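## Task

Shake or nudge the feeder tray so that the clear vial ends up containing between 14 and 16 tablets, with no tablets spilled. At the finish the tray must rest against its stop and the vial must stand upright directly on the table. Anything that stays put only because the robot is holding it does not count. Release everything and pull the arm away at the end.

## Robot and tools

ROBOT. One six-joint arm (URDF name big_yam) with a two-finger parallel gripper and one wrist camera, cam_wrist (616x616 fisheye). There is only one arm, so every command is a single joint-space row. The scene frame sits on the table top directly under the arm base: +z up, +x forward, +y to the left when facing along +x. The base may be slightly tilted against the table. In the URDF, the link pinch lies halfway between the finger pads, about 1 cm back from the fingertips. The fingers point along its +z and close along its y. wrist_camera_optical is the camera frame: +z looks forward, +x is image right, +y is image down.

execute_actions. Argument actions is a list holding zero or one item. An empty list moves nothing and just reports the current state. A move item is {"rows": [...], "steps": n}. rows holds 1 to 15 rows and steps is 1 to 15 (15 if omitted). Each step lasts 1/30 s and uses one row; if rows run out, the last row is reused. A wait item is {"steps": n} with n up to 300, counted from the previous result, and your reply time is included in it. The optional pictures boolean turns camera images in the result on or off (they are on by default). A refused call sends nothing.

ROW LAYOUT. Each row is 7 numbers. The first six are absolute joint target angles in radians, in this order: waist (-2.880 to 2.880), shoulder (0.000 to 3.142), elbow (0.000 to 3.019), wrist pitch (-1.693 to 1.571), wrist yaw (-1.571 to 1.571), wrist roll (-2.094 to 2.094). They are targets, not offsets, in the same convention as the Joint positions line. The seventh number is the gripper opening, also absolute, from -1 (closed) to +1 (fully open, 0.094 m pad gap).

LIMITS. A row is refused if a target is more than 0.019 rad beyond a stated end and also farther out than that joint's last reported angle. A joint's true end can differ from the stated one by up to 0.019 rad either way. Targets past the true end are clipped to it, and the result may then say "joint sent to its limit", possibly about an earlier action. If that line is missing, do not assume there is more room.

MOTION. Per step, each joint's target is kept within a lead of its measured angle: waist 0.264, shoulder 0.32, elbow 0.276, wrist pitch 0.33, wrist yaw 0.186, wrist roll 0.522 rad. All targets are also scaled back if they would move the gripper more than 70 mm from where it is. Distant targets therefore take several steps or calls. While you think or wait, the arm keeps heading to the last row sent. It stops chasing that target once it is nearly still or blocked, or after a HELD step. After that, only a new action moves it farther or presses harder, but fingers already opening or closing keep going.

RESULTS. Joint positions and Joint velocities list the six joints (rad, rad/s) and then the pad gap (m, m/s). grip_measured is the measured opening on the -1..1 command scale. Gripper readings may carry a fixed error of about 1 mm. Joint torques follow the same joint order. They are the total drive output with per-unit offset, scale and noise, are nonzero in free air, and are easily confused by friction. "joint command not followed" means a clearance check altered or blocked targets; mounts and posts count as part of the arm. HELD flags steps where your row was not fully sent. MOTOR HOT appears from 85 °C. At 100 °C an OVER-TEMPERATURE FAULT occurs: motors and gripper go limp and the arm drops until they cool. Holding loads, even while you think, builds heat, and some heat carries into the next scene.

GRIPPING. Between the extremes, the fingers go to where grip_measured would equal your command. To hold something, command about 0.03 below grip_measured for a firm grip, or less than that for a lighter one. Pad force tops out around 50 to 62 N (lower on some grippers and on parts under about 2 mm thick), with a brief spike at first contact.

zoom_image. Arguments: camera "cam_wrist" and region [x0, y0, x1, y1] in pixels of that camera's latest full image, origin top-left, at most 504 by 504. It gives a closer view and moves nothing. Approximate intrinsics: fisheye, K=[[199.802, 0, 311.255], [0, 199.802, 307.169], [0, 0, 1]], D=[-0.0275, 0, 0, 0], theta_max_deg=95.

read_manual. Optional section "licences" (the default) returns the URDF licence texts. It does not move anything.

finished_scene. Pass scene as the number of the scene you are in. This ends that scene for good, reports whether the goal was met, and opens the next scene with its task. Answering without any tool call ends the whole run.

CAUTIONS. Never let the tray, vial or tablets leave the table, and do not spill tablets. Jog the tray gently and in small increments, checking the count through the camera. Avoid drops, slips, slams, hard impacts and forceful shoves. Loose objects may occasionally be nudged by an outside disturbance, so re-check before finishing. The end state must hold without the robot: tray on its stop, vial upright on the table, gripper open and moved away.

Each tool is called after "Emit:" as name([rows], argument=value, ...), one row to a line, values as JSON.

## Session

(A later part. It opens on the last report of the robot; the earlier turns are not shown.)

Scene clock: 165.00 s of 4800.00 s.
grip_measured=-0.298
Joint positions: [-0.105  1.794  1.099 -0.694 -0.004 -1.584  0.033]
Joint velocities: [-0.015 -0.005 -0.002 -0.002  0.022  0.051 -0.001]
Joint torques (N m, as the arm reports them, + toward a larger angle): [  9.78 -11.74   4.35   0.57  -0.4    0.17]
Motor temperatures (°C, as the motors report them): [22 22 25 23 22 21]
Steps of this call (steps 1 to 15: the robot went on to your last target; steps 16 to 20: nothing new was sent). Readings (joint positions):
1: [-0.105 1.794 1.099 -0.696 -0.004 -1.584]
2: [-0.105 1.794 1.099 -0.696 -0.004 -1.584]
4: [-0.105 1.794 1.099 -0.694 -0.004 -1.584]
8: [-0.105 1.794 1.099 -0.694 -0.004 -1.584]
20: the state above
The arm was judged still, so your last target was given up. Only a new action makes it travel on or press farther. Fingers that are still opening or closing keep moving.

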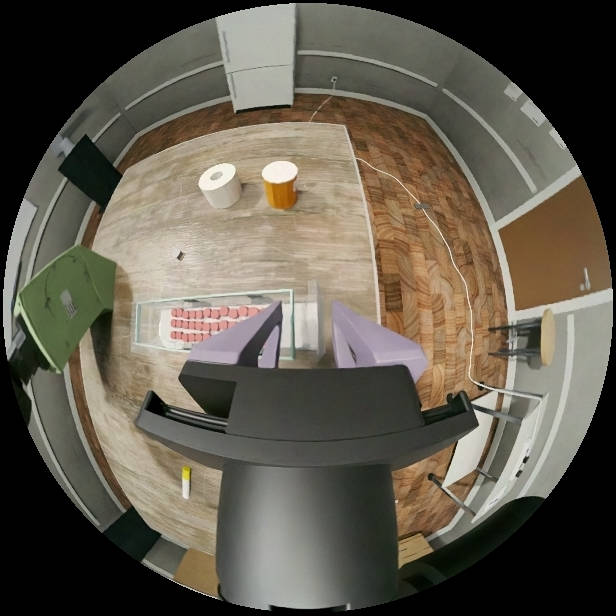

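Emit:
execute_actions([
  {"rows":[[-0.115,1.794,1.099,-0.67,0,-1.57,-0.4],[-0.115,1.794,1.099,-0.67,0,-1.57,-0.5],[-0.115,1.794,1.099,-0.67,0,-1.57,-0.6],[-0.115,1.794,1.099,-0.67,0,-1.57,-0.65],[-0.115,1.794,1.099,-0.67,0,-1.57,-0.7],[-0.115,1.794,1.099,-0.67,0,-1.57,-0.75],[-0.115,1.794,1.099,-0.67,0,-1.57,-0.8],[-0.115,1.794,1.099,-0.67,0,-1.57,-0.83],[-0.115,1.794,1.099,-0.67,0,-1.57,-0.86],[-0.115,1.794,1.099,-0.67,0,-1.57,-0.89],[-0.115,1.794,1.099,-0.67,0,-1.57,-0.92]],"steps":15},
])

Emit:
zoom_image(camera="cam_wrist", region=[100, 220, 400, 400])

Scene clock: 171.63 s of 4800.00 s.
grip_measured=-0.870
Joint positions: [-0.105  1.794  1.099 -0.67  -0.003 -1.62   0.006]
Joint velocities: [-0.015  0.005 -0.017  0.002 -0.037 -0.139 -0.001]
Joint torques (N m, as the arm reports them, + toward a larger angle): [ 10.75 -11.42   4.54   0.22  -0.45   0.57]
Motor temperatures (°C, as the motors report them): [22 22 26 23 22 21]
Steps of this call (steps 1 to 90: nothing new was sent; then 3.13 s passed at rest; steps 91 to 105: all 15 steps of this action). Readings (joint positions):
91: [-0.105 1.794 1.099 -0.691 -0.004 -1.584]
92: [-0.105 1.794 1.099 -0.687 -0.004 -1.584]
94: [-0.105 1.794 1.099 -0.681 -0.004 -1.584]
98: [-0.105 1.794 1.099 -0.673 -0.004 -1.584]
105: the state above

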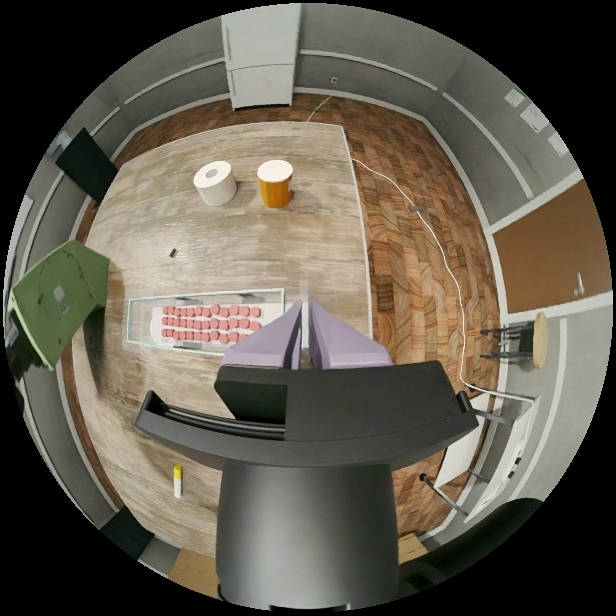

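Region (100, 220, 400, 400) of cam_wrist's 616x616 image, scaled by 1.680, with more detail than that image has; it fills the top 302 rows of this view, and the rest is white.

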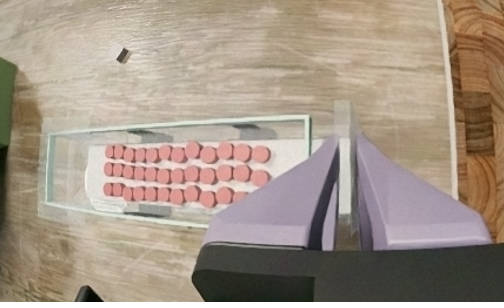

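Emit:
execute_actions([
  {"rows":[[-0.105,1.794,1.099,-0.67,0,-1.65,-0.8],[-0.105,1.794,1.099,-0.66,0,-1.65,-0.8],[-0.105,1.794,1.099,-0.65,0,-1.65,-0.8],[-0.105,1.794,1.099,-0.64,0,-1.65,-0.8],[-0.105,1.794,1.099,-0.63,0,-1.65,-0.8],[-0.105,1.794,1.099,-0.62,0,-1.65,-0.8],[-0.105,1.794,1.099,-0.61,0,-1.65,-0.8]],"steps":15},
])

Emit:
zoom_image(camera="cam_wrist", region=[100, 220, 400, 400])

Emit:
execute_actions([
  {"rows":[[-0.105,1.794,1.099,-0.61,0,-1.65,-0.3]],"steps":15},
])

Emit:
zoom_image(camera="cam_wrist", region=[100, 220, 400, 400])

Scene clock: 177.77 s of 4800.00 s.
grip_measured=-0.801
Joint positions: [-0.105  1.791  1.093 -0.652 -0.003 -1.641  0.009]
Joint velocities: [-0.015 -0.005 -0.007  0.002 -0.051 -0.007 -0.001]
Joint torques (N m, as the arm reports them, + toward a larger angle): [ 11.57 -11.24   4.94   2.07  -0.46  -0.03]
Motor temperatures (°C, as the motors report them): [22 23 26 23 22 22]
Steps of this call (steps 1 to 15: the robot went on to your last target; steps 16 to 90: nothing new was sent; then 2.63 s passed at rest; steps 91 to 105: all 15 steps of this action). Readings (joint positions):
91: [-0.105 1.794 1.099 -0.670 -0.003 -1.630]
92: [-0.105 1.794 1.099 -0.670 -0.003 -1.631]
94: [-0.105 1.794 1.099 -0.665 -0.003 -1.633]
98: [-0.105 1.792 1.095 -0.656 -0.003 -1.638]
105: the state above

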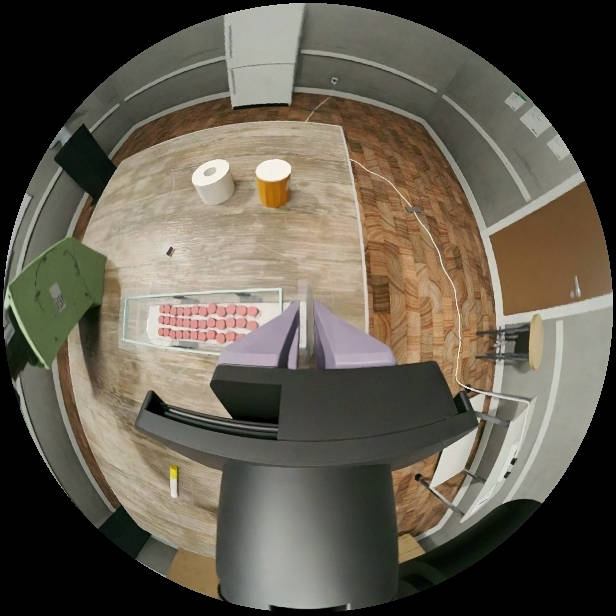

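Region (100, 220, 400, 400) of cam_wrist's 616x616 image, scaled by 1.680, with more detail than that image has; it fills the top 302 rows of this view, and the rest is white.

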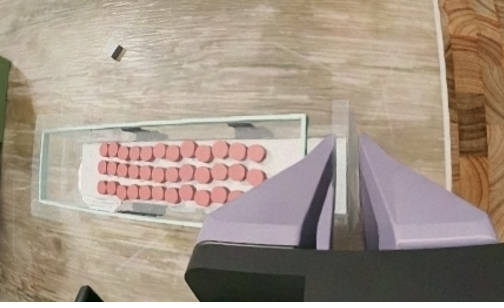

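Scene clock: 178.27 s of 4800.00 s.
grip_measured=-0.302
Joint positions: [-0.105  1.791  1.093 -0.619 -0.003 -1.641  0.033]
Joint velocities: [-0.015 -0.005 -0.007  0.002  0.037  0.007 -0.   ]
Joint torques (N m, as the arm reports them, + toward a larger angle): [ 11.61 -10.99   4.88   0.74  -0.45  -0.03]
Motor temperatures (°C, as the motors report them): [22 23 26 23 22 22]
Steps of this call (steps 1 to 15: all 15 steps of this action). Readings (joint positions):
1: [-0.105 1.791 1.093 -0.648 -0.003 -1.641]
2: [-0.105 1.791 1.093 -0.637 -0.003 -1.641]
4: [-0.105 1.791 1.093 -0.624 -0.003 -1.641]
8: [-0.105 1.791 1.093 -0.620 -0.003 -1.641]
15: the state above

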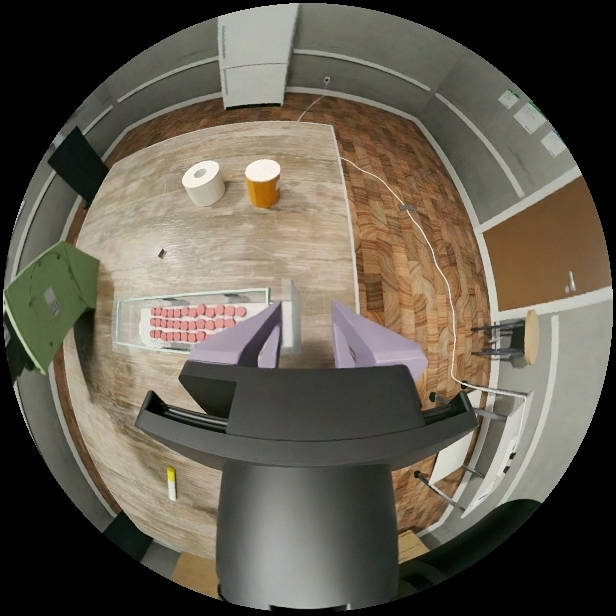

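Region (100, 220, 400, 400) of cam_wrist's 616x616 image, scaled by 1.680, with more detail than that image has; it fills the top 302 rows of this view, and the rest is white.

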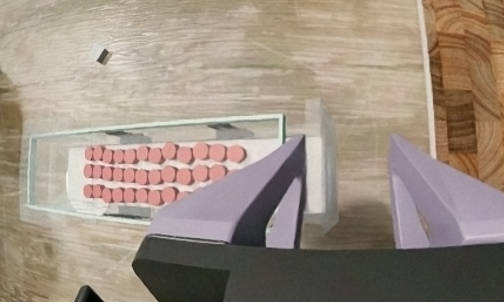

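Emit:
execute_actions([
  {"rows":[[-0.105,1.794,1.099,-0.64,0,-1.65,-0.3],[-0.105,1.794,1.099,-0.66,0,-1.65,-0.3],[-0.105,1.794,1.099,-0.68,0,-1.65,-0.3],[-0.105,1.794,1.099,-0.7,0,-1.65,-0.3],[-0.105,1.794,1.099,-0.71,0,-1.65,-0.3],[-0.105,1.794,1.099,-0.72,0,-1.65,-0.3],[-0.105,1.794,1.099,-0.73,0,-1.65,-0.3],[-0.105,1.794,1.099,-0.74,0,-1.65,-0.3],[-0.105,1.794,1.099,-0.75,0,-1.65,-0.3],[-0.105,1.794,1.099,-0.76,0,-1.65,-0.3],[-0.105,1.794,1.099,-0.77,0,-1.65,-0.3]],"steps":15},
], pictures=false)

Emit:
execute_actions([
  {"steps":10},
])

Emit:
zoom_image(camera="cam_wrist", region=[100, 220, 400, 400])

Scene clock: 183.43 s of 4800.00 s.
grip_measured=-0.301
Joint positions: [-0.105  1.791  1.093 -0.736 -0.001 -1.641  0.033]
Joint velocities: [-0.015 -0.005 -0.027 -0.012 -0.037 -0.051 -0.001]
Joint torques (N m, as the arm reports them, + toward a larger angle): [ 11.26 -11.11   4.85  -1.44  -0.52  -0.03]
Motor temperatures (°C, as the motors report them): [23 23 26 23 22 21]
Steps of this call (steps 1 to 15: the robot went on to your last target; steps 16 to 90: nothing new was sent; then 1.67 s passed at rest; steps 91 to 105: all 15 steps of this action). Readings (joint positions):
91: [-0.105 1.791 1.093 -0.621 -0.003 -1.641]
92: [-0.105 1.791 1.093 -0.628 -0.003 -1.641]
94: [-0.105 1.791 1.093 -0.657 -0.003 -1.641]
98: [-0.105 1.791 1.093 -0.711 -0.003 -1.641]
105: the state above

Scene clock: 183.77 s of 4800.00 s.
grip_measured=-0.301
Joint positions: [-0.105  1.791  1.093 -0.736 -0.001 -1.641  0.033]
Joint velocities: [-0.005  0.005 -0.002  0.002  0.007 -0.051  0.   ]
Joint torques (N m, as the arm reports them, + toward a larger angle): [ 11.46 -11.12   4.85  -1.41  -0.52  -0.04]
Motor temperatures (°C, as the motors report them): [23 23 26 23 22 21]
Steps of this call (steps 1 to 10: the robot went on to your last target). Readings (joint positions):
1: [-0.105 1.791 1.093 -0.736 -0.001 -1.641]
2: [-0.105 1.791 1.093 -0.736 -0.001 -1.641]
4: [-0.105 1.791 1.093 -0.736 -0.001 -1.641]
8: [-0.105 1.791 1.093 -0.736 -0.001 -1.641]
10: the state above

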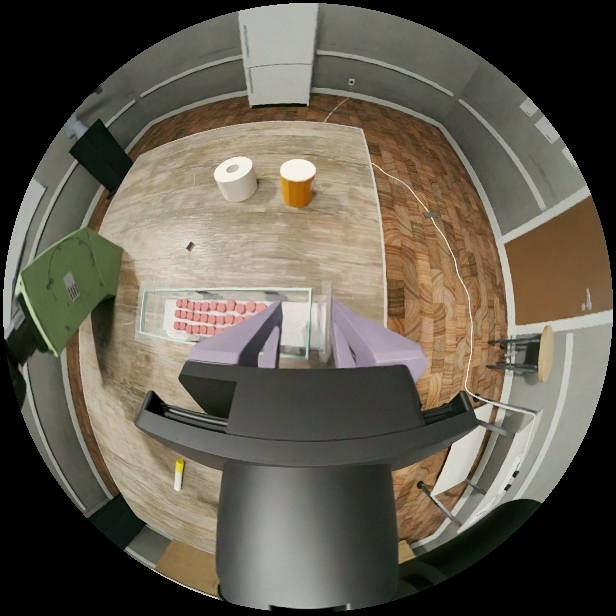

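Region (100, 220, 400, 400) of cam_wrist's 616x616 image, scaled by 1.680, with more detail than that image has; it fills the top 302 rows of this view, and the rest is white.

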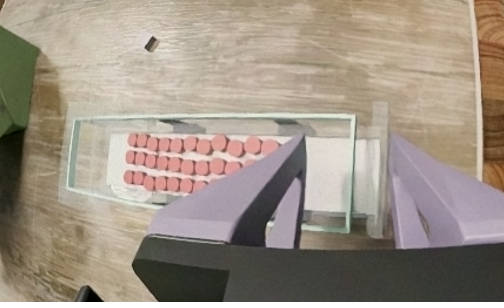

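Emit:
execute_actions([
  {"rows":[[-0.105,1.794,1.099,-0.70,0,-1.65,0.1],[-0.105,1.794,1.099,-0.70,0,-1.65,0.1],[-0.105,1.794,1.099,-0.70,0,-1.65,0.1],[-0.105,1.794,1.099,-0.70,0,-1.65,0.1],[-0.105,1.794,1.099,-0.68,0,-1.65,0.1],[-0.105,1.794,1.099,-0.66,0,-1.65,-0.6]],"steps":15},
])

Emit:
zoom_image(camera="cam_wrist", region=[100, 220, 400, 400])

Scene clock: 187.90 s of 4800.00 s.
grip_measured=-0.598
Joint positions: [-0.105  1.79   1.093 -0.669 -0.001 -1.641  0.019]
Joint velocities: [-0.005 -0.005 -0.002  0.002 -0.037 -0.007 -0.   ]
Joint torques (N m, as the arm reports them, + toward a larger angle): [ 11.58 -11.03   4.92   0.58  -0.52  -0.03]
Motor temperatures (°C, as the motors report them): [23 23 26 23 22 21]
Steps of this call (steps 1 to 15: the robot went on to your last target; steps 16 to 90: nothing new was sent; then 0.63 s passed at rest; steps 91 to 105: all 15 steps of this action). Readings (joint positions):
91: [-0.105 1.791 1.093 -0.730 -0.001 -1.641]
92: [-0.105 1.791 1.093 -0.724 -0.001 -1.641]
94: [-0.105 1.790 1.093 -0.714 -0.001 -1.641]
98: [-0.105 1.790 1.093 -0.678 -0.001 -1.641]
105: the state above

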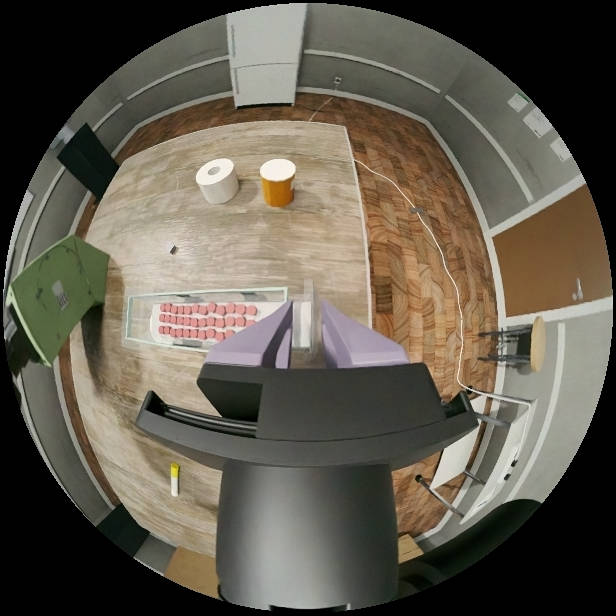

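Region (100, 220, 400, 400) of cam_wrist's 616x616 image, scaled by 1.680, with more detail than that image has; it fills the top 302 rows of this view, and the rest is white.

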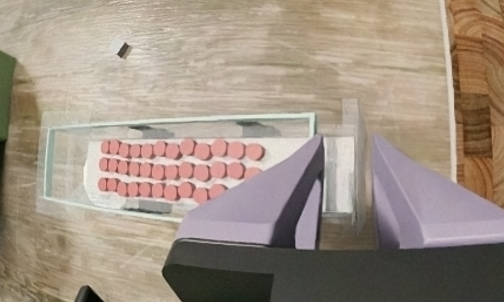

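Emit:
zoom_image(camera="cam_wrist", region=[110, 275, 210, 365])

Region (110, 275, 210, 365) of cam_wrist's 616x616 image, scaled by 5.040, with more detail than that image has; it fills the top 454 rows of this view, and the rest is white.

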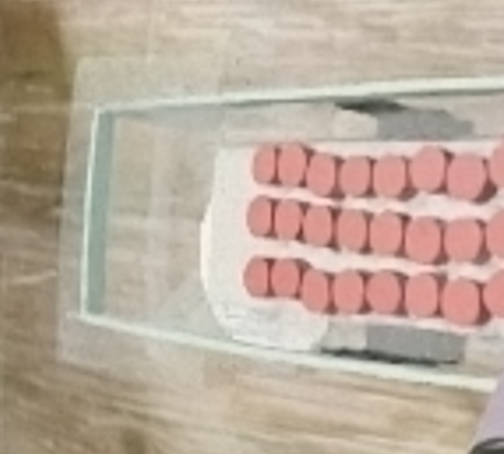

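Emit:
execute_actions([
  {"rows":[[-0.105,1.77,1.1,-0.69,0,-1.65,-0.3],[-0.105,1.74,1.1,-0.72,0,-1.65,-0.3],[-0.105,1.71,1.1,-0.75,0,-1.65,0],[-0.105,1.68,1.1,-0.78,0,-1.65,0.5],[-0.1,1.65,1.08,-0.8,0,-1.65,1],[-0.1,1.62,1.05,-0.8,0,-1.65,1],[-0.09,1.59,1.0,-0.8,0,-1.65,1],[-0.09,1.57,0.95,-0.79,0,-1.65,1],[-0.08,1.55,0.9,-0.78,0,-1.65,1],[-0.08,1.53,0.85,-0.77,0,-1.65,1],[-0.07,1.52,0.8,-0.76,0,-1.65,1],[-0.07,1.51,0.76,-0.75,0,-1.65,1],[-0.06,1.5,0.72,-0.75,0,-1.65,1],[-0.05,1.5,0.69,-0.745,0,-1.65,1],[-0.04,1.5,0.67,-0.74,0,-1.65,1]],"steps":15},
], pictures=false)

Emit:
execute_actions([
  {"steps":25},
])

Emit:
zoom_image(camera="cam_wrist", region=[240, 250, 390, 400])

Scene clock: 198.83 s of 4800.00 s.
grip_measured=+1.000
Joint positions: [-0.075  1.457  0.753 -0.757 -0.001 -1.641  0.094]
Joint velocities: [ 0.249  0.044 -1.087  0.149  0.081  0.051  0.   ]
Joint torques (N m, as the arm reports them, + toward a larger angle): [ 9.12 -4.49  3.56  0.28 -0.52 -0.02]
Motor temperatures (°C, as the motors report them): [23 23 26 23 22 21]
Steps of this call (steps 1 to 15: the robot went on to your last target; steps 16 to 90: nothing new was sent; then 7.43 s passed at rest; steps 91 to 105: all 15 steps of this action). Readings (joint positions):
91: [-0.105 1.789 1.093 -0.671 -0.001 -1.641]
92: [-0.105 1.786 1.093 -0.681 -0.001 -1.641]
94: [-0.105 1.765 1.093 -0.723 -0.001 -1.641]
98: [-0.104 1.643 1.041 -0.774 -0.001 -1.641]
105: the state above

Scene clock: 199.67 s of 4800.00 s.
grip_measured=+1.000
Joint positions: [-0.043  1.506  0.655 -0.749 -0.001 -1.641  0.094]
Joint velocities: [-0.005 -0.015 -0.012 -0.017 -0.022  0.007  0.   ]
Joint torques (N m, as the arm reports them, + toward a larger angle): [ 7.   -6.99  4.93  0.29 -0.52 -0.04]
Motor temperatures (°C, as the motors report them): [23 23 26 23 22 21]
Steps of this call (steps 1 to 25: the robot went on to your last target). Readings (joint positions):
1: [-0.066 1.462 0.718 -0.755 -0.001 -1.641]
2: [-0.057 1.471 0.690 -0.755 -0.001 -1.641]
4: [-0.045 1.494 0.659 -0.755 -0.001 -1.641]
8: [-0.043 1.506 0.655 -0.750 -0.001 -1.641]
25: the state above

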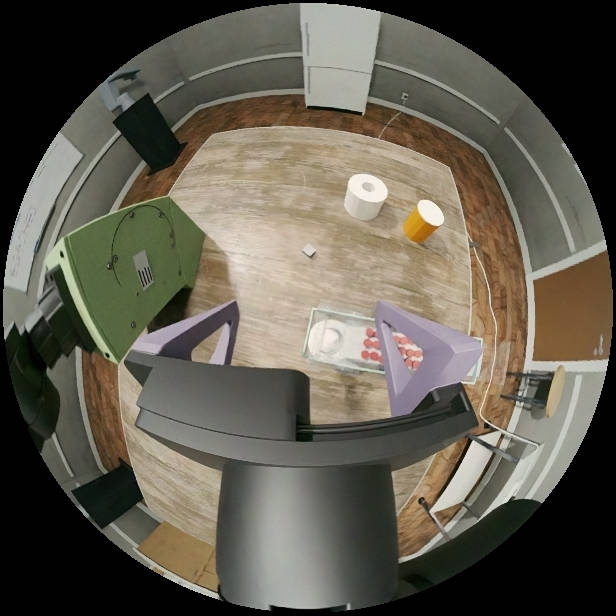

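Region (240, 250, 390, 400) of cam_wrist's 616x616 image, scaled by 3.360, with more detail than that image has.

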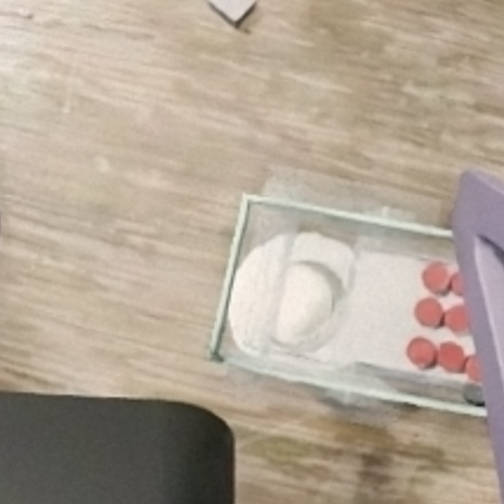

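Emit:
execute_actions([
  {"rows":[[-0.1,1.48,0.66,-0.72,-0.03,-1.67,0.8],[-0.17,1.47,0.66,-0.7,-0.06,-1.7,0.8],[-0.24,1.46,0.66,-0.68,-0.1,-1.72,0.8],[-0.31,1.46,0.66,-0.66,-0.14,-1.75,0.8],[-0.38,1.46,0.66,-0.64,-0.18,-1.77,0.8],[-0.45,1.46,0.66,-0.62,-0.22,-1.8,0.8],[-0.52,1.47,0.66,-0.6,-0.27,-1.82,0.8],[-0.59,1.48,0.66,-0.58,-0.32,-1.85,0.8],[-0.65,1.49,0.66,-0.56,-0.38,-1.87,0.8],[-0.7,1.5,0.66,-0.54,-0.44,-1.9,0.8],[-0.74,1.51,0.66,-0.52,-0.5,-1.92,0.8],[-0.77,1.52,0.66,-0.5,-0.55,-1.94,0.8],[-0.79,1.53,0.66,-0.48,-0.6,-1.95,0.8],[-0.8,1.54,0.66,-0.46,-0.62,-1.95,0.8]],"steps":15},
], pictures=false)

Emit:
execute_actions([
  {"rows":[[-0.8,1.55,0.66,-0.44,-0.64,-1.95,0.8],[-0.8,1.56,0.65,-0.42,-0.66,-1.95,0.8],[-0.8,1.58,0.65,-0.4,-0.68,-1.95,0.8],[-0.8,1.6,0.64,-0.37,-0.68,-1.95,0.8],[-0.8,1.62,0.64,-0.34,-0.68,-1.95,0.8],[-0.8,1.64,0.63,-0.32,-0.68,-1.95,0.8],[-0.8,1.66,0.62,-0.29,-0.68,-1.95,0.8],[-0.8,1.68,0.62,-0.26,-0.68,-1.95,0.8],[-0.8,1.7,0.61,-0.24,-0.68,-1.95,0.8],[-0.8,1.72,0.6,-0.21,-0.68,-1.95,0.8],[-0.8,1.74,0.6,-0.19,-0.68,-1.95,0.8]],"steps":15},
])

Emit:
execute_actions([
  {"rows":[[-0.80,1.76,0.595,-0.16,-0.68,-1.95,0.8],[-0.80,1.78,0.59,-0.135,-0.68,-1.94,0.8],[-0.79,1.80,0.585,-0.11,-0.68,-1.93,0.8],[-0.78,1.82,0.581,-0.085,-0.678,-1.92,0.8],[-0.77,1.835,0.577,-0.065,-0.675,-1.91,0.8],[-0.76,1.85,0.573,-0.045,-0.672,-1.9,0.8],[-0.75,1.865,0.569,-0.025,-0.669,-1.89,0.8],[-0.74,1.88,0.565,-0.005,-0.666,-1.875,0.8],[-0.73,1.895,0.56,0.015,-0.663,-1.86,0.8],[-0.72,1.91,0.555,0.035,-0.66,-1.845,0.8],[-0.71,1.925,0.55,0.06,-0.658,-1.83,0.8],[-0.697,1.942,0.545,0.083,-0.652,-1.81,0.8]],"steps":15},
], pictures=false)

Emit:
execute_actions([
  {"steps":20},
])

Scene clock: 213.37 s of 4800.00 s.
grip_measured=+0.802
Joint positions: [-0.814  1.507  0.668 -0.487 -0.603 -1.881  0.085]
Joint velocities: [-0.425  0.259 -0.007  0.339 -0.3   -0.388  0.001]
Joint torques (N m, as the arm reports them, + toward a larger angle): [ 8.45 -8.87 -0.19 -0.5  -0.93 -0.11]
Motor temperatures (°C, as the motors report them): [23 22 26 23 22 21]
Steps of this call (steps 1 to 15: the robot went on to your last target; steps 16 to 90: nothing new was sent; then 10.20 s passed at rest; steps 91 to 105: all 15 steps of this action). Readings (joint positions):
91: [-0.046 1.504 0.655 -0.745 -0.014 -1.643]
92: [-0.059 1.501 0.655 -0.736 -0.040 -1.651]
94: [-0.136 1.488 0.655 -0.705 -0.113 -1.675]
98: [-0.420 1.468 0.658 -0.628 -0.272 -1.741]
105: the state above

Scene clock: 213.87 s of 4800.00 s.
grip_measured=+0.802
Joint positions: [-0.808  1.743  0.607 -0.206 -0.678 -1.934  0.085]
Joint velocities: [-0.005  0.103 -0.12   0.051  0.022 -0.037  0.001]
Joint torques (N m, as the arm reports them, + toward a larger angle): [ 6.03 -9.94 -1.84  0.04 -0.77 -0.12]
Motor temperatures (°C, as the motors report them): [23 22 26 23 22 21]
Steps of this call (steps 1 to 15: all 15 steps of this action). Readings (joint positions):
1: [-0.823 1.516 0.668 -0.474 -0.619 -1.892]
2: [-0.823 1.525 0.666 -0.459 -0.639 -1.901]
4: [-0.817 1.546 0.662 -0.421 -0.671 -1.913]
8: [-0.808 1.618 0.646 -0.320 -0.678 -1.927]
15: the state above

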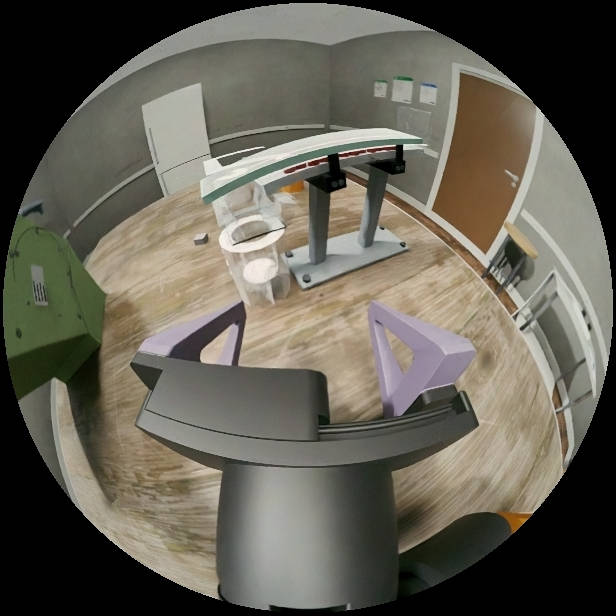

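Scene clock: 214.37 s of 4800.00 s.
grip_measured=+0.802
Joint positions: [-0.702  1.934  0.567  0.065 -0.657 -1.852  0.085]
Joint velocities: [ 0.142  0.171 -0.139  0.095  0.022  0.183 -0.001]
Joint torques (N m, as the arm reports them, + toward a larger angle): [ 5.58 -9.2  -3.91  0.02 -0.47  0.16]
Motor temperatures (°C, as the motors report them): [23 22 26 23 22 21]
Steps of this call (steps 1 to 15: all 15 steps of this action). Readings (joint positions):
1: [-0.808 1.746 0.603 -0.198 -0.678 -1.935]
2: [-0.808 1.749 0.600 -0.182 -0.678 -1.935]
4: [-0.806 1.764 0.598 -0.139 -0.678 -1.935]
8: [-0.777 1.829 0.597 -0.050 -0.673 -1.918]
15: the state above

Scene clock: 215.03 s of 4800.00 s.
grip_measured=+0.802
Joint positions: [-0.697  1.94   0.558  0.074 -0.657 -1.825  0.085]
Joint velocities: [-0.015 -0.005 -0.002 -0.012 -0.007  0.081 -0.001]
Joint torques (N m, as the arm reports them, + toward a larger angle): [ 6.34 -8.44 -3.97 -0.02 -0.48  0.16]
Motor temperatures (°C, as the motors report them): [23 22 26 23 22 21]
Steps of this call (steps 1 to 20: the robot went on to your last target). Readings (joint positions):
1: [-0.698 1.939 0.563 0.068 -0.657 -1.846]
2: [-0.697 1.940 0.559 0.069 -0.657 -1.842]
4: [-0.697 1.940 0.558 0.071 -0.657 -1.836]
8: [-0.697 1.940 0.558 0.074 -0.657 -1.829]
20: the state above

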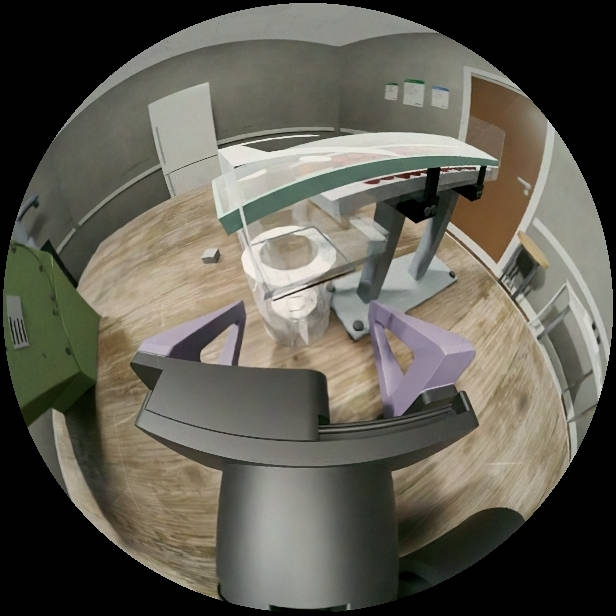

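Emit:
execute_actions([
  {"rows":[[-0.697,1.945,0.54,0.074,-0.655,-1.81,1],[-0.697,1.95,0.535,0.074,-0.655,-1.81,1],[-0.69,1.955,0.53,0.074,-0.655,-1.81,1],[-0.685,1.96,0.527,0.09,-0.652,-1.8,1],[-0.68,1.965,0.524,0.105,-0.65,-1.795,1],[-0.675,1.97,0.521,0.12,-0.65,-1.79,1],[-0.67,1.975,0.52,0.135,-0.648,-1.785,1],[-0.667,1.978,0.52,0.15,-0.648,-1.78,1]],"steps":15},
])

Scene clock: 218.50 s of 4800.00 s.
grip_measured=+1.000
Joint positions: [-0.675  1.964  0.543  0.141 -0.653 -1.798  0.094]
Joint velocities: [-0.005  0.005 -0.002  0.012  0.007 -0.022  0.   ]
Joint torques (N m, as the arm reports them, + toward a larger angle): [ 7.43 -7.74 -4.86  0.02 -0.47  0.16]
Motor temperatures (°C, as the motors report them): [23 22 26 23 22 21]
Steps of this call (steps 1 to 15: the robot went on to your last target; steps 16 to 89: nothing new was sent; steps 90 to 104: all 15 steps of this action). Readings (joint positions):
90: [-0.697 1.940 0.558 0.074 -0.657 -1.824]
91: [-0.697 1.940 0.558 0.074 -0.657 -1.824]
93: [-0.697 1.940 0.557 0.076 -0.657 -1.823]
97: [-0.690 1.950 0.548 0.116 -0.653 -1.810]
104: the state above

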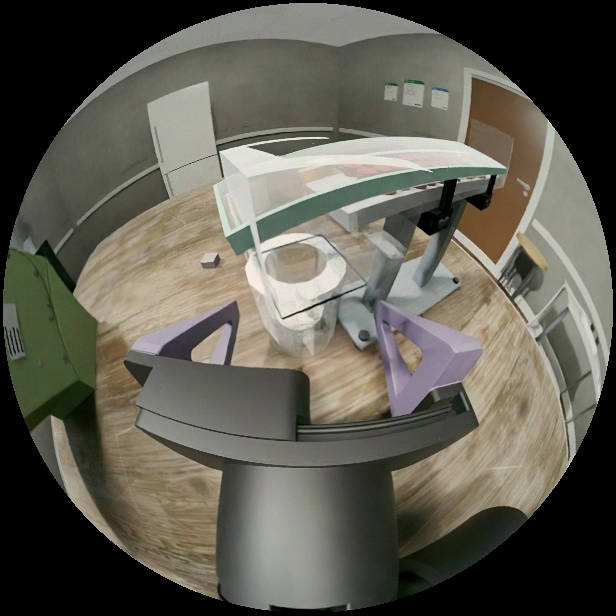

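Emit:
execute_actions([
  {"rows":[[-0.66,1.99,0.53,0.155,-0.648,-1.78,0.9],[-0.66,1.99,0.53,0.155,-0.648,-1.78,0.8],[-0.66,1.99,0.53,0.155,-0.648,-1.78,0.7],[-0.66,1.99,0.53,0.155,-0.648,-1.78,0.6],[-0.66,1.99,0.53,0.155,-0.648,-1.78,0.5],[-0.66,1.99,0.53,0.155,-0.648,-1.78,0.45],[-0.66,1.99,0.53,0.155,-0.648,-1.78,0.4],[-0.66,1.99,0.53,0.155,-0.648,-1.78,0.35],[-0.66,1.99,0.53,0.155,-0.648,-1.78,0.3],[-0.66,1.99,0.53,0.155,-0.648,-1.78,0.26],[-0.66,1.99,0.53,0.155,-0.648,-1.78,0.22],[-0.66,1.99,0.53,0.155,-0.648,-1.78,0.18],[-0.66,1.99,0.53,0.155,-0.648,-1.78,0.14],[-0.66,1.99,0.53,0.155,-0.648,-1.78,0.1]],"steps":15},
], pictures=false)

Emit:
execute_actions([
  {"steps":10},
])

Emit:
zoom_image(camera="cam_wrist", region=[200, 140, 420, 360])

Scene clock: 224.73 s of 4800.00 s.
grip_measured=+0.118
Joint positions: [-0.671  1.974  0.543  0.146 -0.652 -1.794  0.053]
Joint velocities: [ 0.005 -0.005 -0.017  0.002  0.007 -0.022 -0.004]
Joint torques (N m, as the arm reports them, + toward a larger angle): [ 7.04 -7.4  -4.1   0.1  -0.5   0.16]
Motor temperatures (°C, as the motors report them): [22 22 26 23 22 21]
Steps of this call (steps 1 to 15: the robot went on to your last target; steps 16 to 90: nothing new was sent; then 2.73 s passed at rest; steps 91 to 105: all 15 steps of this action). Readings (joint positions):
91: [-0.675 1.965 0.543 0.143 -0.653 -1.795]
92: [-0.675 1.966 0.543 0.145 -0.653 -1.795]
94: [-0.673 1.970 0.543 0.146 -0.653 -1.794]
98: [-0.671 1.974 0.543 0.146 -0.653 -1.794]
105: the state above

Scene clock: 225.07 s of 4800.00 s.
grip_measured=+0.116
Joint positions: [-0.671  1.974  0.543  0.147 -0.652 -1.794  0.052]
Joint velocities: [ 0.015  0.005 -0.007 -0.002 -0.081 -0.037 -0.   ]
Joint torques (N m, as the arm reports them, + toward a larger angle): [ 7.5  -7.19 -4.17  0.04 -0.5   0.16]
Motor temperatures (°C, as the motors report them): [22 22 26 23 22 21]
Steps of this call (steps 1 to 10: the robot went on to your last target). Readings (joint positions):
1: [-0.671 1.974 0.543 0.146 -0.652 -1.794]
2: [-0.671 1.974 0.543 0.147 -0.652 -1.794]
4: [-0.671 1.974 0.543 0.147 -0.652 -1.794]
8: [-0.671 1.974 0.543 0.147 -0.652 -1.794]
10: the state above

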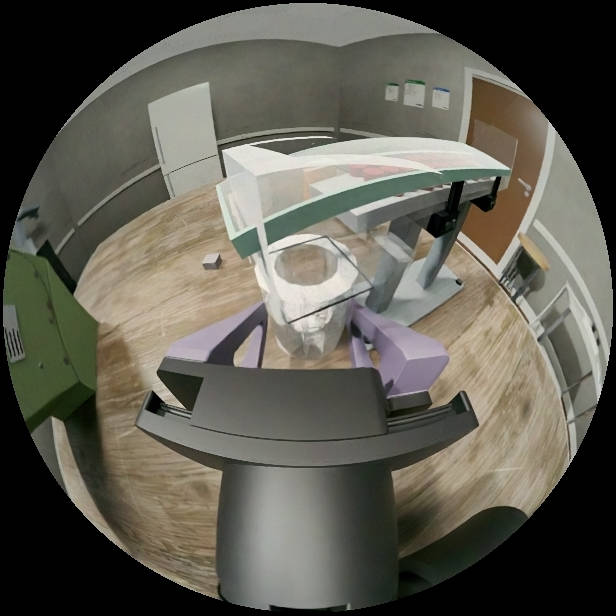

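Region (200, 140, 420, 360) of cam_wrist's 616x616 image, scaled by 2.291, with more detail than that image has.

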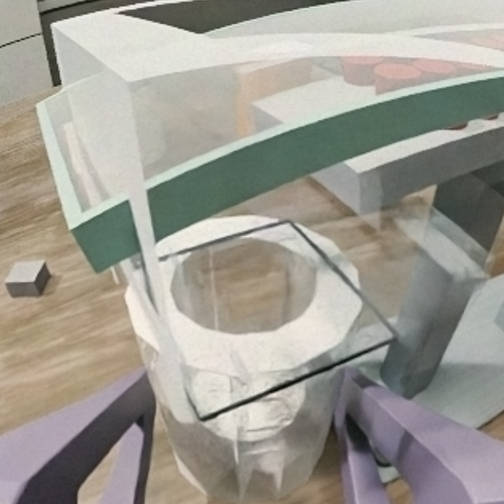

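Emit:
execute_actions([
  {"rows":[[-0.68,1.972,0.545,0.135,-0.655,-1.8,0.09],[-0.685,1.968,0.546,0.128,-0.655,-1.805,0.09],[-0.69,1.964,0.547,0.121,-0.656,-1.81,0.09],[-0.694,1.96,0.548,0.114,-0.657,-1.815,0.09],[-0.698,1.956,0.549,0.107,-0.658,-1.82,0.09],[-0.702,1.952,0.55,0.1,-0.658,-1.825,0.09],[-0.705,1.948,0.55,0.093,-0.658,-1.83,0.09],[-0.708,1.945,0.55,0.088,-0.658,-1.83,0.09]],"steps":15},
])

Emit:
zoom_image(camera="cam_wrist", region=[200, 140, 420, 360])

Scene clock: 230.63 s of 4800.00 s.
grip_measured=+0.110
Joint positions: [-0.692  1.949  0.543  0.098 -0.653 -1.813  0.052]
Joint velocities: [-0.005 -0.005 -0.002 -0.012 -0.037 -0.066  0.   ]
Joint torques (N m, as the arm reports them, + toward a larger angle): [ 4.73 -8.5  -2.7  -0.78 -0.89 -0.1 ]
Motor temperatures (°C, as the motors report them): [22 22 26 23 22 21]
Steps of this call (steps 1 to 15: the robot went on to your last target; steps 16 to 90: nothing new was sent; then 2.07 s passed at rest; steps 91 to 105: all 15 steps of this action). Readings (joint positions):
91: [-0.671 1.974 0.543 0.146 -0.652 -1.794]
92: [-0.671 1.974 0.543 0.144 -0.652 -1.794]
94: [-0.671 1.973 0.543 0.135 -0.652 -1.795]
98: [-0.680 1.962 0.543 0.108 -0.653 -1.805]
105: the state above

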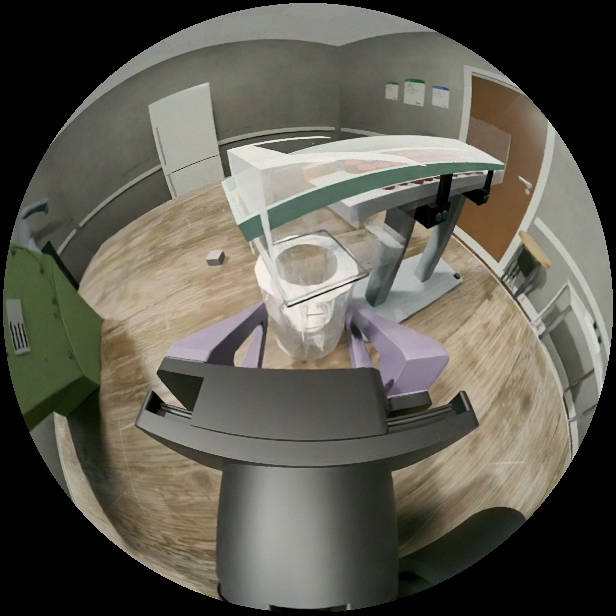

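Region (200, 140, 420, 360) of cam_wrist's 616x616 image, scaled by 2.291, with more detail than that image has.

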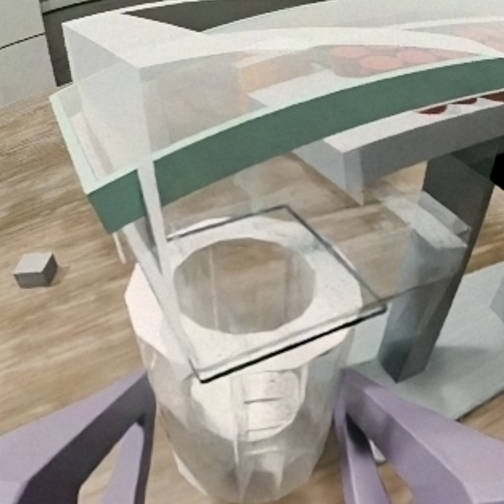

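Emit:
execute_actions([
  {"rows":[[-0.695,1.947,0.545,0.11,-0.655,-1.813,0.09],[-0.695,1.947,0.545,0.118,-0.655,-1.813,0.09],[-0.695,1.947,0.545,0.118,-0.655,-1.813,0.09],[-0.695,1.947,0.545,0.118,-0.655,-1.813,0.09],[-0.695,1.947,0.545,0.118,-0.655,-1.813,0.09],[-0.695,1.947,0.545,0.118,-0.655,-1.813,0.09],[-0.695,1.947,0.545,0.11,-0.655,-1.813,0.14],[-0.695,1.947,0.545,0.11,-0.655,-1.813,0.2],[-0.695,1.947,0.545,0.11,-0.655,-1.813,1]],"steps":15},
])

Emit:
zoom_image(camera="cam_wrist", region=[200, 140, 420, 360])

Emit:
execute_actions([
  {"rows":[[-0.71,1.93,0.545,0.08,-0.658,-1.83,1],[-0.72,1.915,0.545,0.055,-0.66,-1.845,1],[-0.73,1.9,0.545,0.03,-0.663,-1.86,1],[-0.74,1.88,0.547,0.0,-0.666,-1.875,1],[-0.75,1.865,0.55,-0.025,-0.669,-1.89,1],[-0.76,1.85,0.555,-0.045,-0.672,-1.9,1],[-0.77,1.835,0.56,-0.065,-0.675,-1.91,1],[-0.78,1.82,0.57,-0.085,-0.678,-1.92,1],[-0.79,1.80,0.58,-0.11,-0.68,-1.93,1],[-0.80,1.78,0.59,-0.135,-0.68,-1.94,1],[-0.80,1.76,0.595,-0.16,-0.68,-1.95,1],[-0.80,1.74,0.6,-0.19,-0.68,-1.95,1]],"steps":15},
])

Emit:
execute_actions([
  {"rows":[[-0.79,1.7,0.64,-0.25,-0.62,-1.9,0.6],[-0.78,1.67,0.68,-0.32,-0.56,-1.87,0.5],[-0.77,1.64,0.72,-0.39,-0.5,-1.84,0.4],[-0.75,1.61,0.76,-0.46,-0.44,-1.8,0.3],[-0.72,1.59,0.8,-0.52,-0.38,-1.77,0],[-0.68,1.57,0.84,-0.58,-0.32,-1.74,-0.3],[-0.63,1.56,0.88,-0.64,-0.26,-1.7,-0.3],[-0.57,1.56,0.92,-0.69,-0.2,-1.67,-0.3],[-0.5,1.56,0.96,-0.74,-0.14,-1.64,-0.3],[-0.43,1.57,1.0,-0.78,-0.08,-1.63,-0.3],[-0.36,1.58,1.04,-0.81,-0.03,-1.63,-0.3],[-0.29,1.6,1.07,-0.82,0,-1.63,-0.3],[-0.22,1.62,1.1,-0.82,0,-1.63,-0.3],[-0.16,1.64,1.115,-0.82,0,-1.63,-0.3],[-0.125,1.661,1.124,-0.82,0,-1.63,-0.3]],"steps":15},
], pictures=false)

Emit:
execute_actions([
  {"steps":25},
], pictures=false)

Emit:
execute_actions([
  {"rows":[[-0.12,1.675,1.12,-0.8,0,-1.63,-0.3],[-0.12,1.69,1.117,-0.785,0,-1.63,-0.3],[-0.12,1.705,1.114,-0.765,0,-1.63,-0.3],[-0.12,1.72,1.111,-0.75,0,-1.63,-0.3],[-0.12,1.735,1.108,-0.73,0,-1.63,-0.3],[-0.12,1.75,1.105,-0.715,0,-1.63,-0.3],[-0.12,1.765,1.102,-0.695,0,-1.63,-0.3],[-0.12,1.78,1.099,-0.675,0,-1.63,-0.3],[-0.12,1.79,1.097,-0.66,0,-1.63,-0.3]],"steps":15},
])

Scene clock: 241.90 s of 4800.00 s.
grip_measured=+1.000
Joint positions: [-0.692  1.949  0.543  0.109 -0.653 -1.815  0.094]
Joint velocities: [-0.024 -0.005 -0.012 -0.007 -0.022  0.007  0.   ]
Joint torques (N m, as the arm reports them, + toward a larger angle): [ 6.14 -8.74 -3.05 -0.28 -0.76  0.06]
Motor temperatures (°C, as the motors report them): [22 22 26 23 23 21]
Steps of this call (steps 1 to 15: the robot went on to your last target; steps 16 to 90: nothing new was sent; then 7.77 s passed at rest; steps 91 to 105: all 15 steps of this action). Readings (joint positions):
91: [-0.692 1.949 0.543 0.098 -0.653 -1.815]
92: [-0.692 1.949 0.543 0.101 -0.653 -1.815]
94: [-0.692 1.949 0.543 0.107 -0.653 -1.815]
98: [-0.692 1.949 0.543 0.109 -0.653 -1.815]
105: the state above

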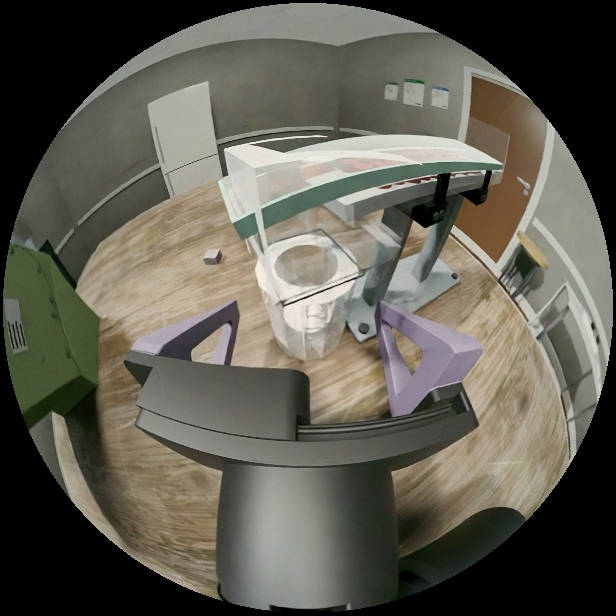

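Region (200, 140, 420, 360) of cam_wrist's 616x616 image, scaled by 2.291, with more detail than that image has.

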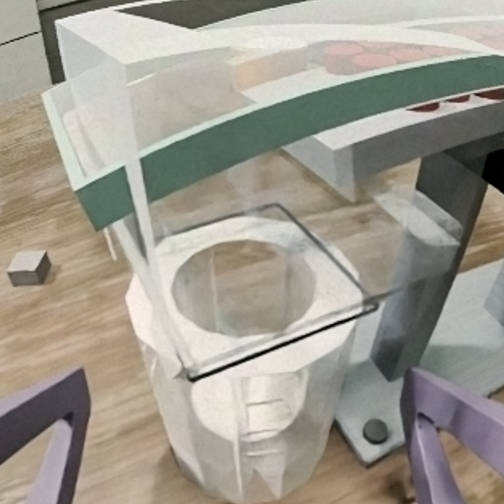

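Scene clock: 242.40 s of 4800.00 s.
grip_measured=+1.000
Joint positions: [-0.79   1.736  0.596 -0.167 -0.677 -1.919  0.094]
Joint velocities: [-0.005 -0.308  0.115 -0.129 -0.051 -0.081  0.   ]
Joint torques (N m, as the arm reports them, + toward a larger angle): [ 4.44 -7.5  -1.98 -1.   -0.77 -0.05]
Motor temperatures (°C, as the motors report them): [22 22 26 23 23 21]
Steps of this call (steps 1 to 15: all 15 steps of this action). Readings (joint positions):
1: [-0.692 1.948 0.543 0.106 -0.654 -1.815]
2: [-0.692 1.945 0.543 0.094 -0.655 -1.818]
4: [-0.699 1.927 0.543 0.054 -0.660 -1.830]
8: [-0.739 1.860 0.546 -0.038 -0.672 -1.866]
15: the state above

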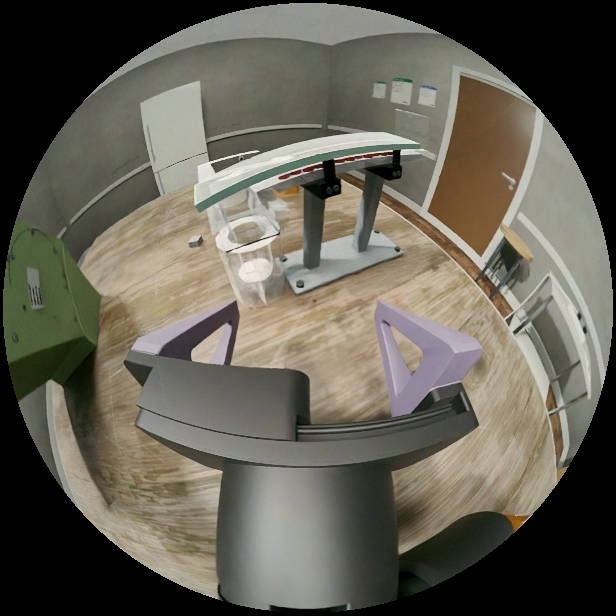

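Scene clock: 242.90 s of 4800.00 s.
grip_measured=-0.298
Joint positions: [-0.4    1.572  1.058 -0.743 -0.028 -1.714  0.033]
Joint velocities: [ 1.47   0.142  0.657 -0.315  0.271  0.183  0.001]
Joint torques (N m, as the arm reports them, + toward a larger angle): [ 9.89 -8.32  3.19 -0.9  -0.43  0.14]
Motor temperatures (°C, as the motors report them): [22 22 26 23 23 21]
Steps of this call (steps 1 to 15: all 15 steps of this action). Readings (joint positions):
1: [-0.790 1.725 0.604 -0.185 -0.652 -1.919]
2: [-0.789 1.714 0.619 -0.224 -0.605 -1.914]
4: [-0.786 1.684 0.668 -0.339 -0.490 -1.888]
8: [-0.718 1.603 0.814 -0.552 -0.271 -1.808]
15: the state above

Scene clock: 243.73 s of 4800.00 s.
grip_measured=-0.298
Joint positions: [-0.11   1.659  1.121 -0.812 -0.004 -1.645  0.033]
Joint velocities: [-0.005 -0.005 -0.002 -0.012 -0.022 -0.066 -0.   ]
Joint torques (N m, as the arm reports them, + toward a larger angle): [  9.55 -11.09   5.45  -0.01  -0.41   0.19]
Motor temperatures (°C, as the motors report them): [22 22 26 23 23 21]
Steps of this call (steps 1 to 25: the robot went on to your last target). Readings (joint positions):
1: [-0.350 1.576 1.079 -0.752 -0.021 -1.708]
2: [-0.300 1.583 1.095 -0.759 -0.016 -1.700]
4: [-0.202 1.599 1.116 -0.779 -0.009 -1.683]
8: [-0.074 1.641 1.121 -0.806 -0.008 -1.660]
25: the state above

Scene clock: 244.23 s of 4800.00 s.
grip_measured=-0.299
Joint positions: [-0.11   1.759  1.12  -0.663 -0.003 -1.643  0.033]
Joint velocities: [-0.005  0.249  0.002  0.144  0.037  0.066 -0.   ]
Joint torques (N m, as the arm reports them, + toward a larger angle): [ 10.97 -10.07   3.35  -0.11  -0.41   0.17]
Motor temperatures (°C, as the motors report them): [22 22 26 23 23 21]
Steps of this call (steps 1 to 15: all 15 steps of this action). Readings (joint positions):
1: [-0.110 1.659 1.121 -0.812 -0.004 -1.645]
2: [-0.110 1.659 1.121 -0.808 -0.004 -1.645]
4: [-0.110 1.667 1.121 -0.786 -0.004 -1.645]
8: [-0.110 1.715 1.121 -0.719 -0.004 -1.644]
15: the state above

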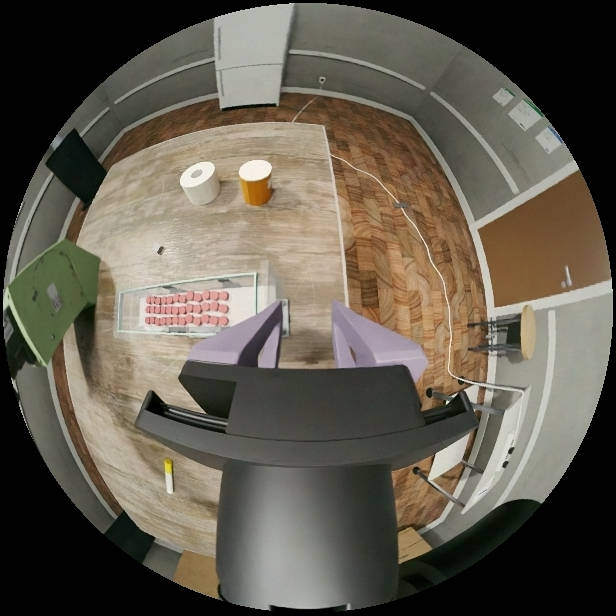

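Emit:
execute_actions([
  {"rows":[[-0.11,1.785,1.11,-0.62,0,-1.63,-0.9]],"steps":15},
])

Emit:
zoom_image(camera="cam_wrist", region=[90, 240, 340, 390])

Scene clock: 247.03 s of 4800.00 s.
grip_measured=-0.899
Joint positions: [-0.11   1.772  1.119 -0.63  -0.003 -1.643  0.005]
Joint velocities: [ 0.005 -0.005  0.002  0.002 -0.022 -0.007 -0.001]
Joint torques (N m, as the arm reports them, + toward a larger angle): [ 11.75 -10.41   4.03   0.77  -0.45   0.17]
Motor temperatures (°C, as the motors report them): [22 22 26 23 23 21]
Steps of this call (steps 1 to 30: the robot went on to your last target; steps 31 to 69: nothing new was sent; steps 70 to 84: all 15 steps of this action). Readings (joint positions):
70: [-0.110 1.771 1.120 -0.648 -0.003 -1.643]
71: [-0.110 1.772 1.119 -0.641 -0.003 -1.643]
73: [-0.110 1.772 1.119 -0.634 -0.003 -1.643]
77: [-0.110 1.772 1.119 -0.630 -0.003 -1.643]
84: the state above

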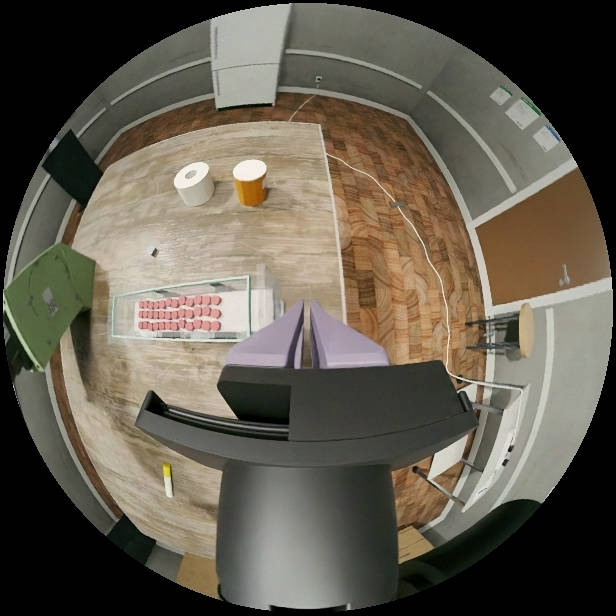

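Region (90, 240, 340, 390) of cam_wrist's 616x616 image, scaled by 2.016, with more detail than that image has; it fills the top 302 rows of this view, and the rest is white.

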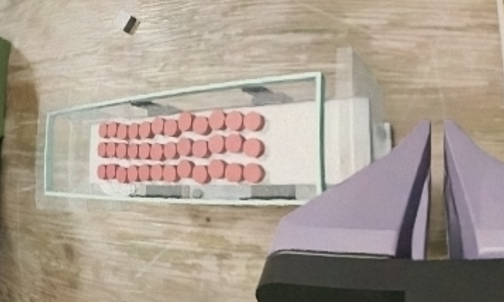

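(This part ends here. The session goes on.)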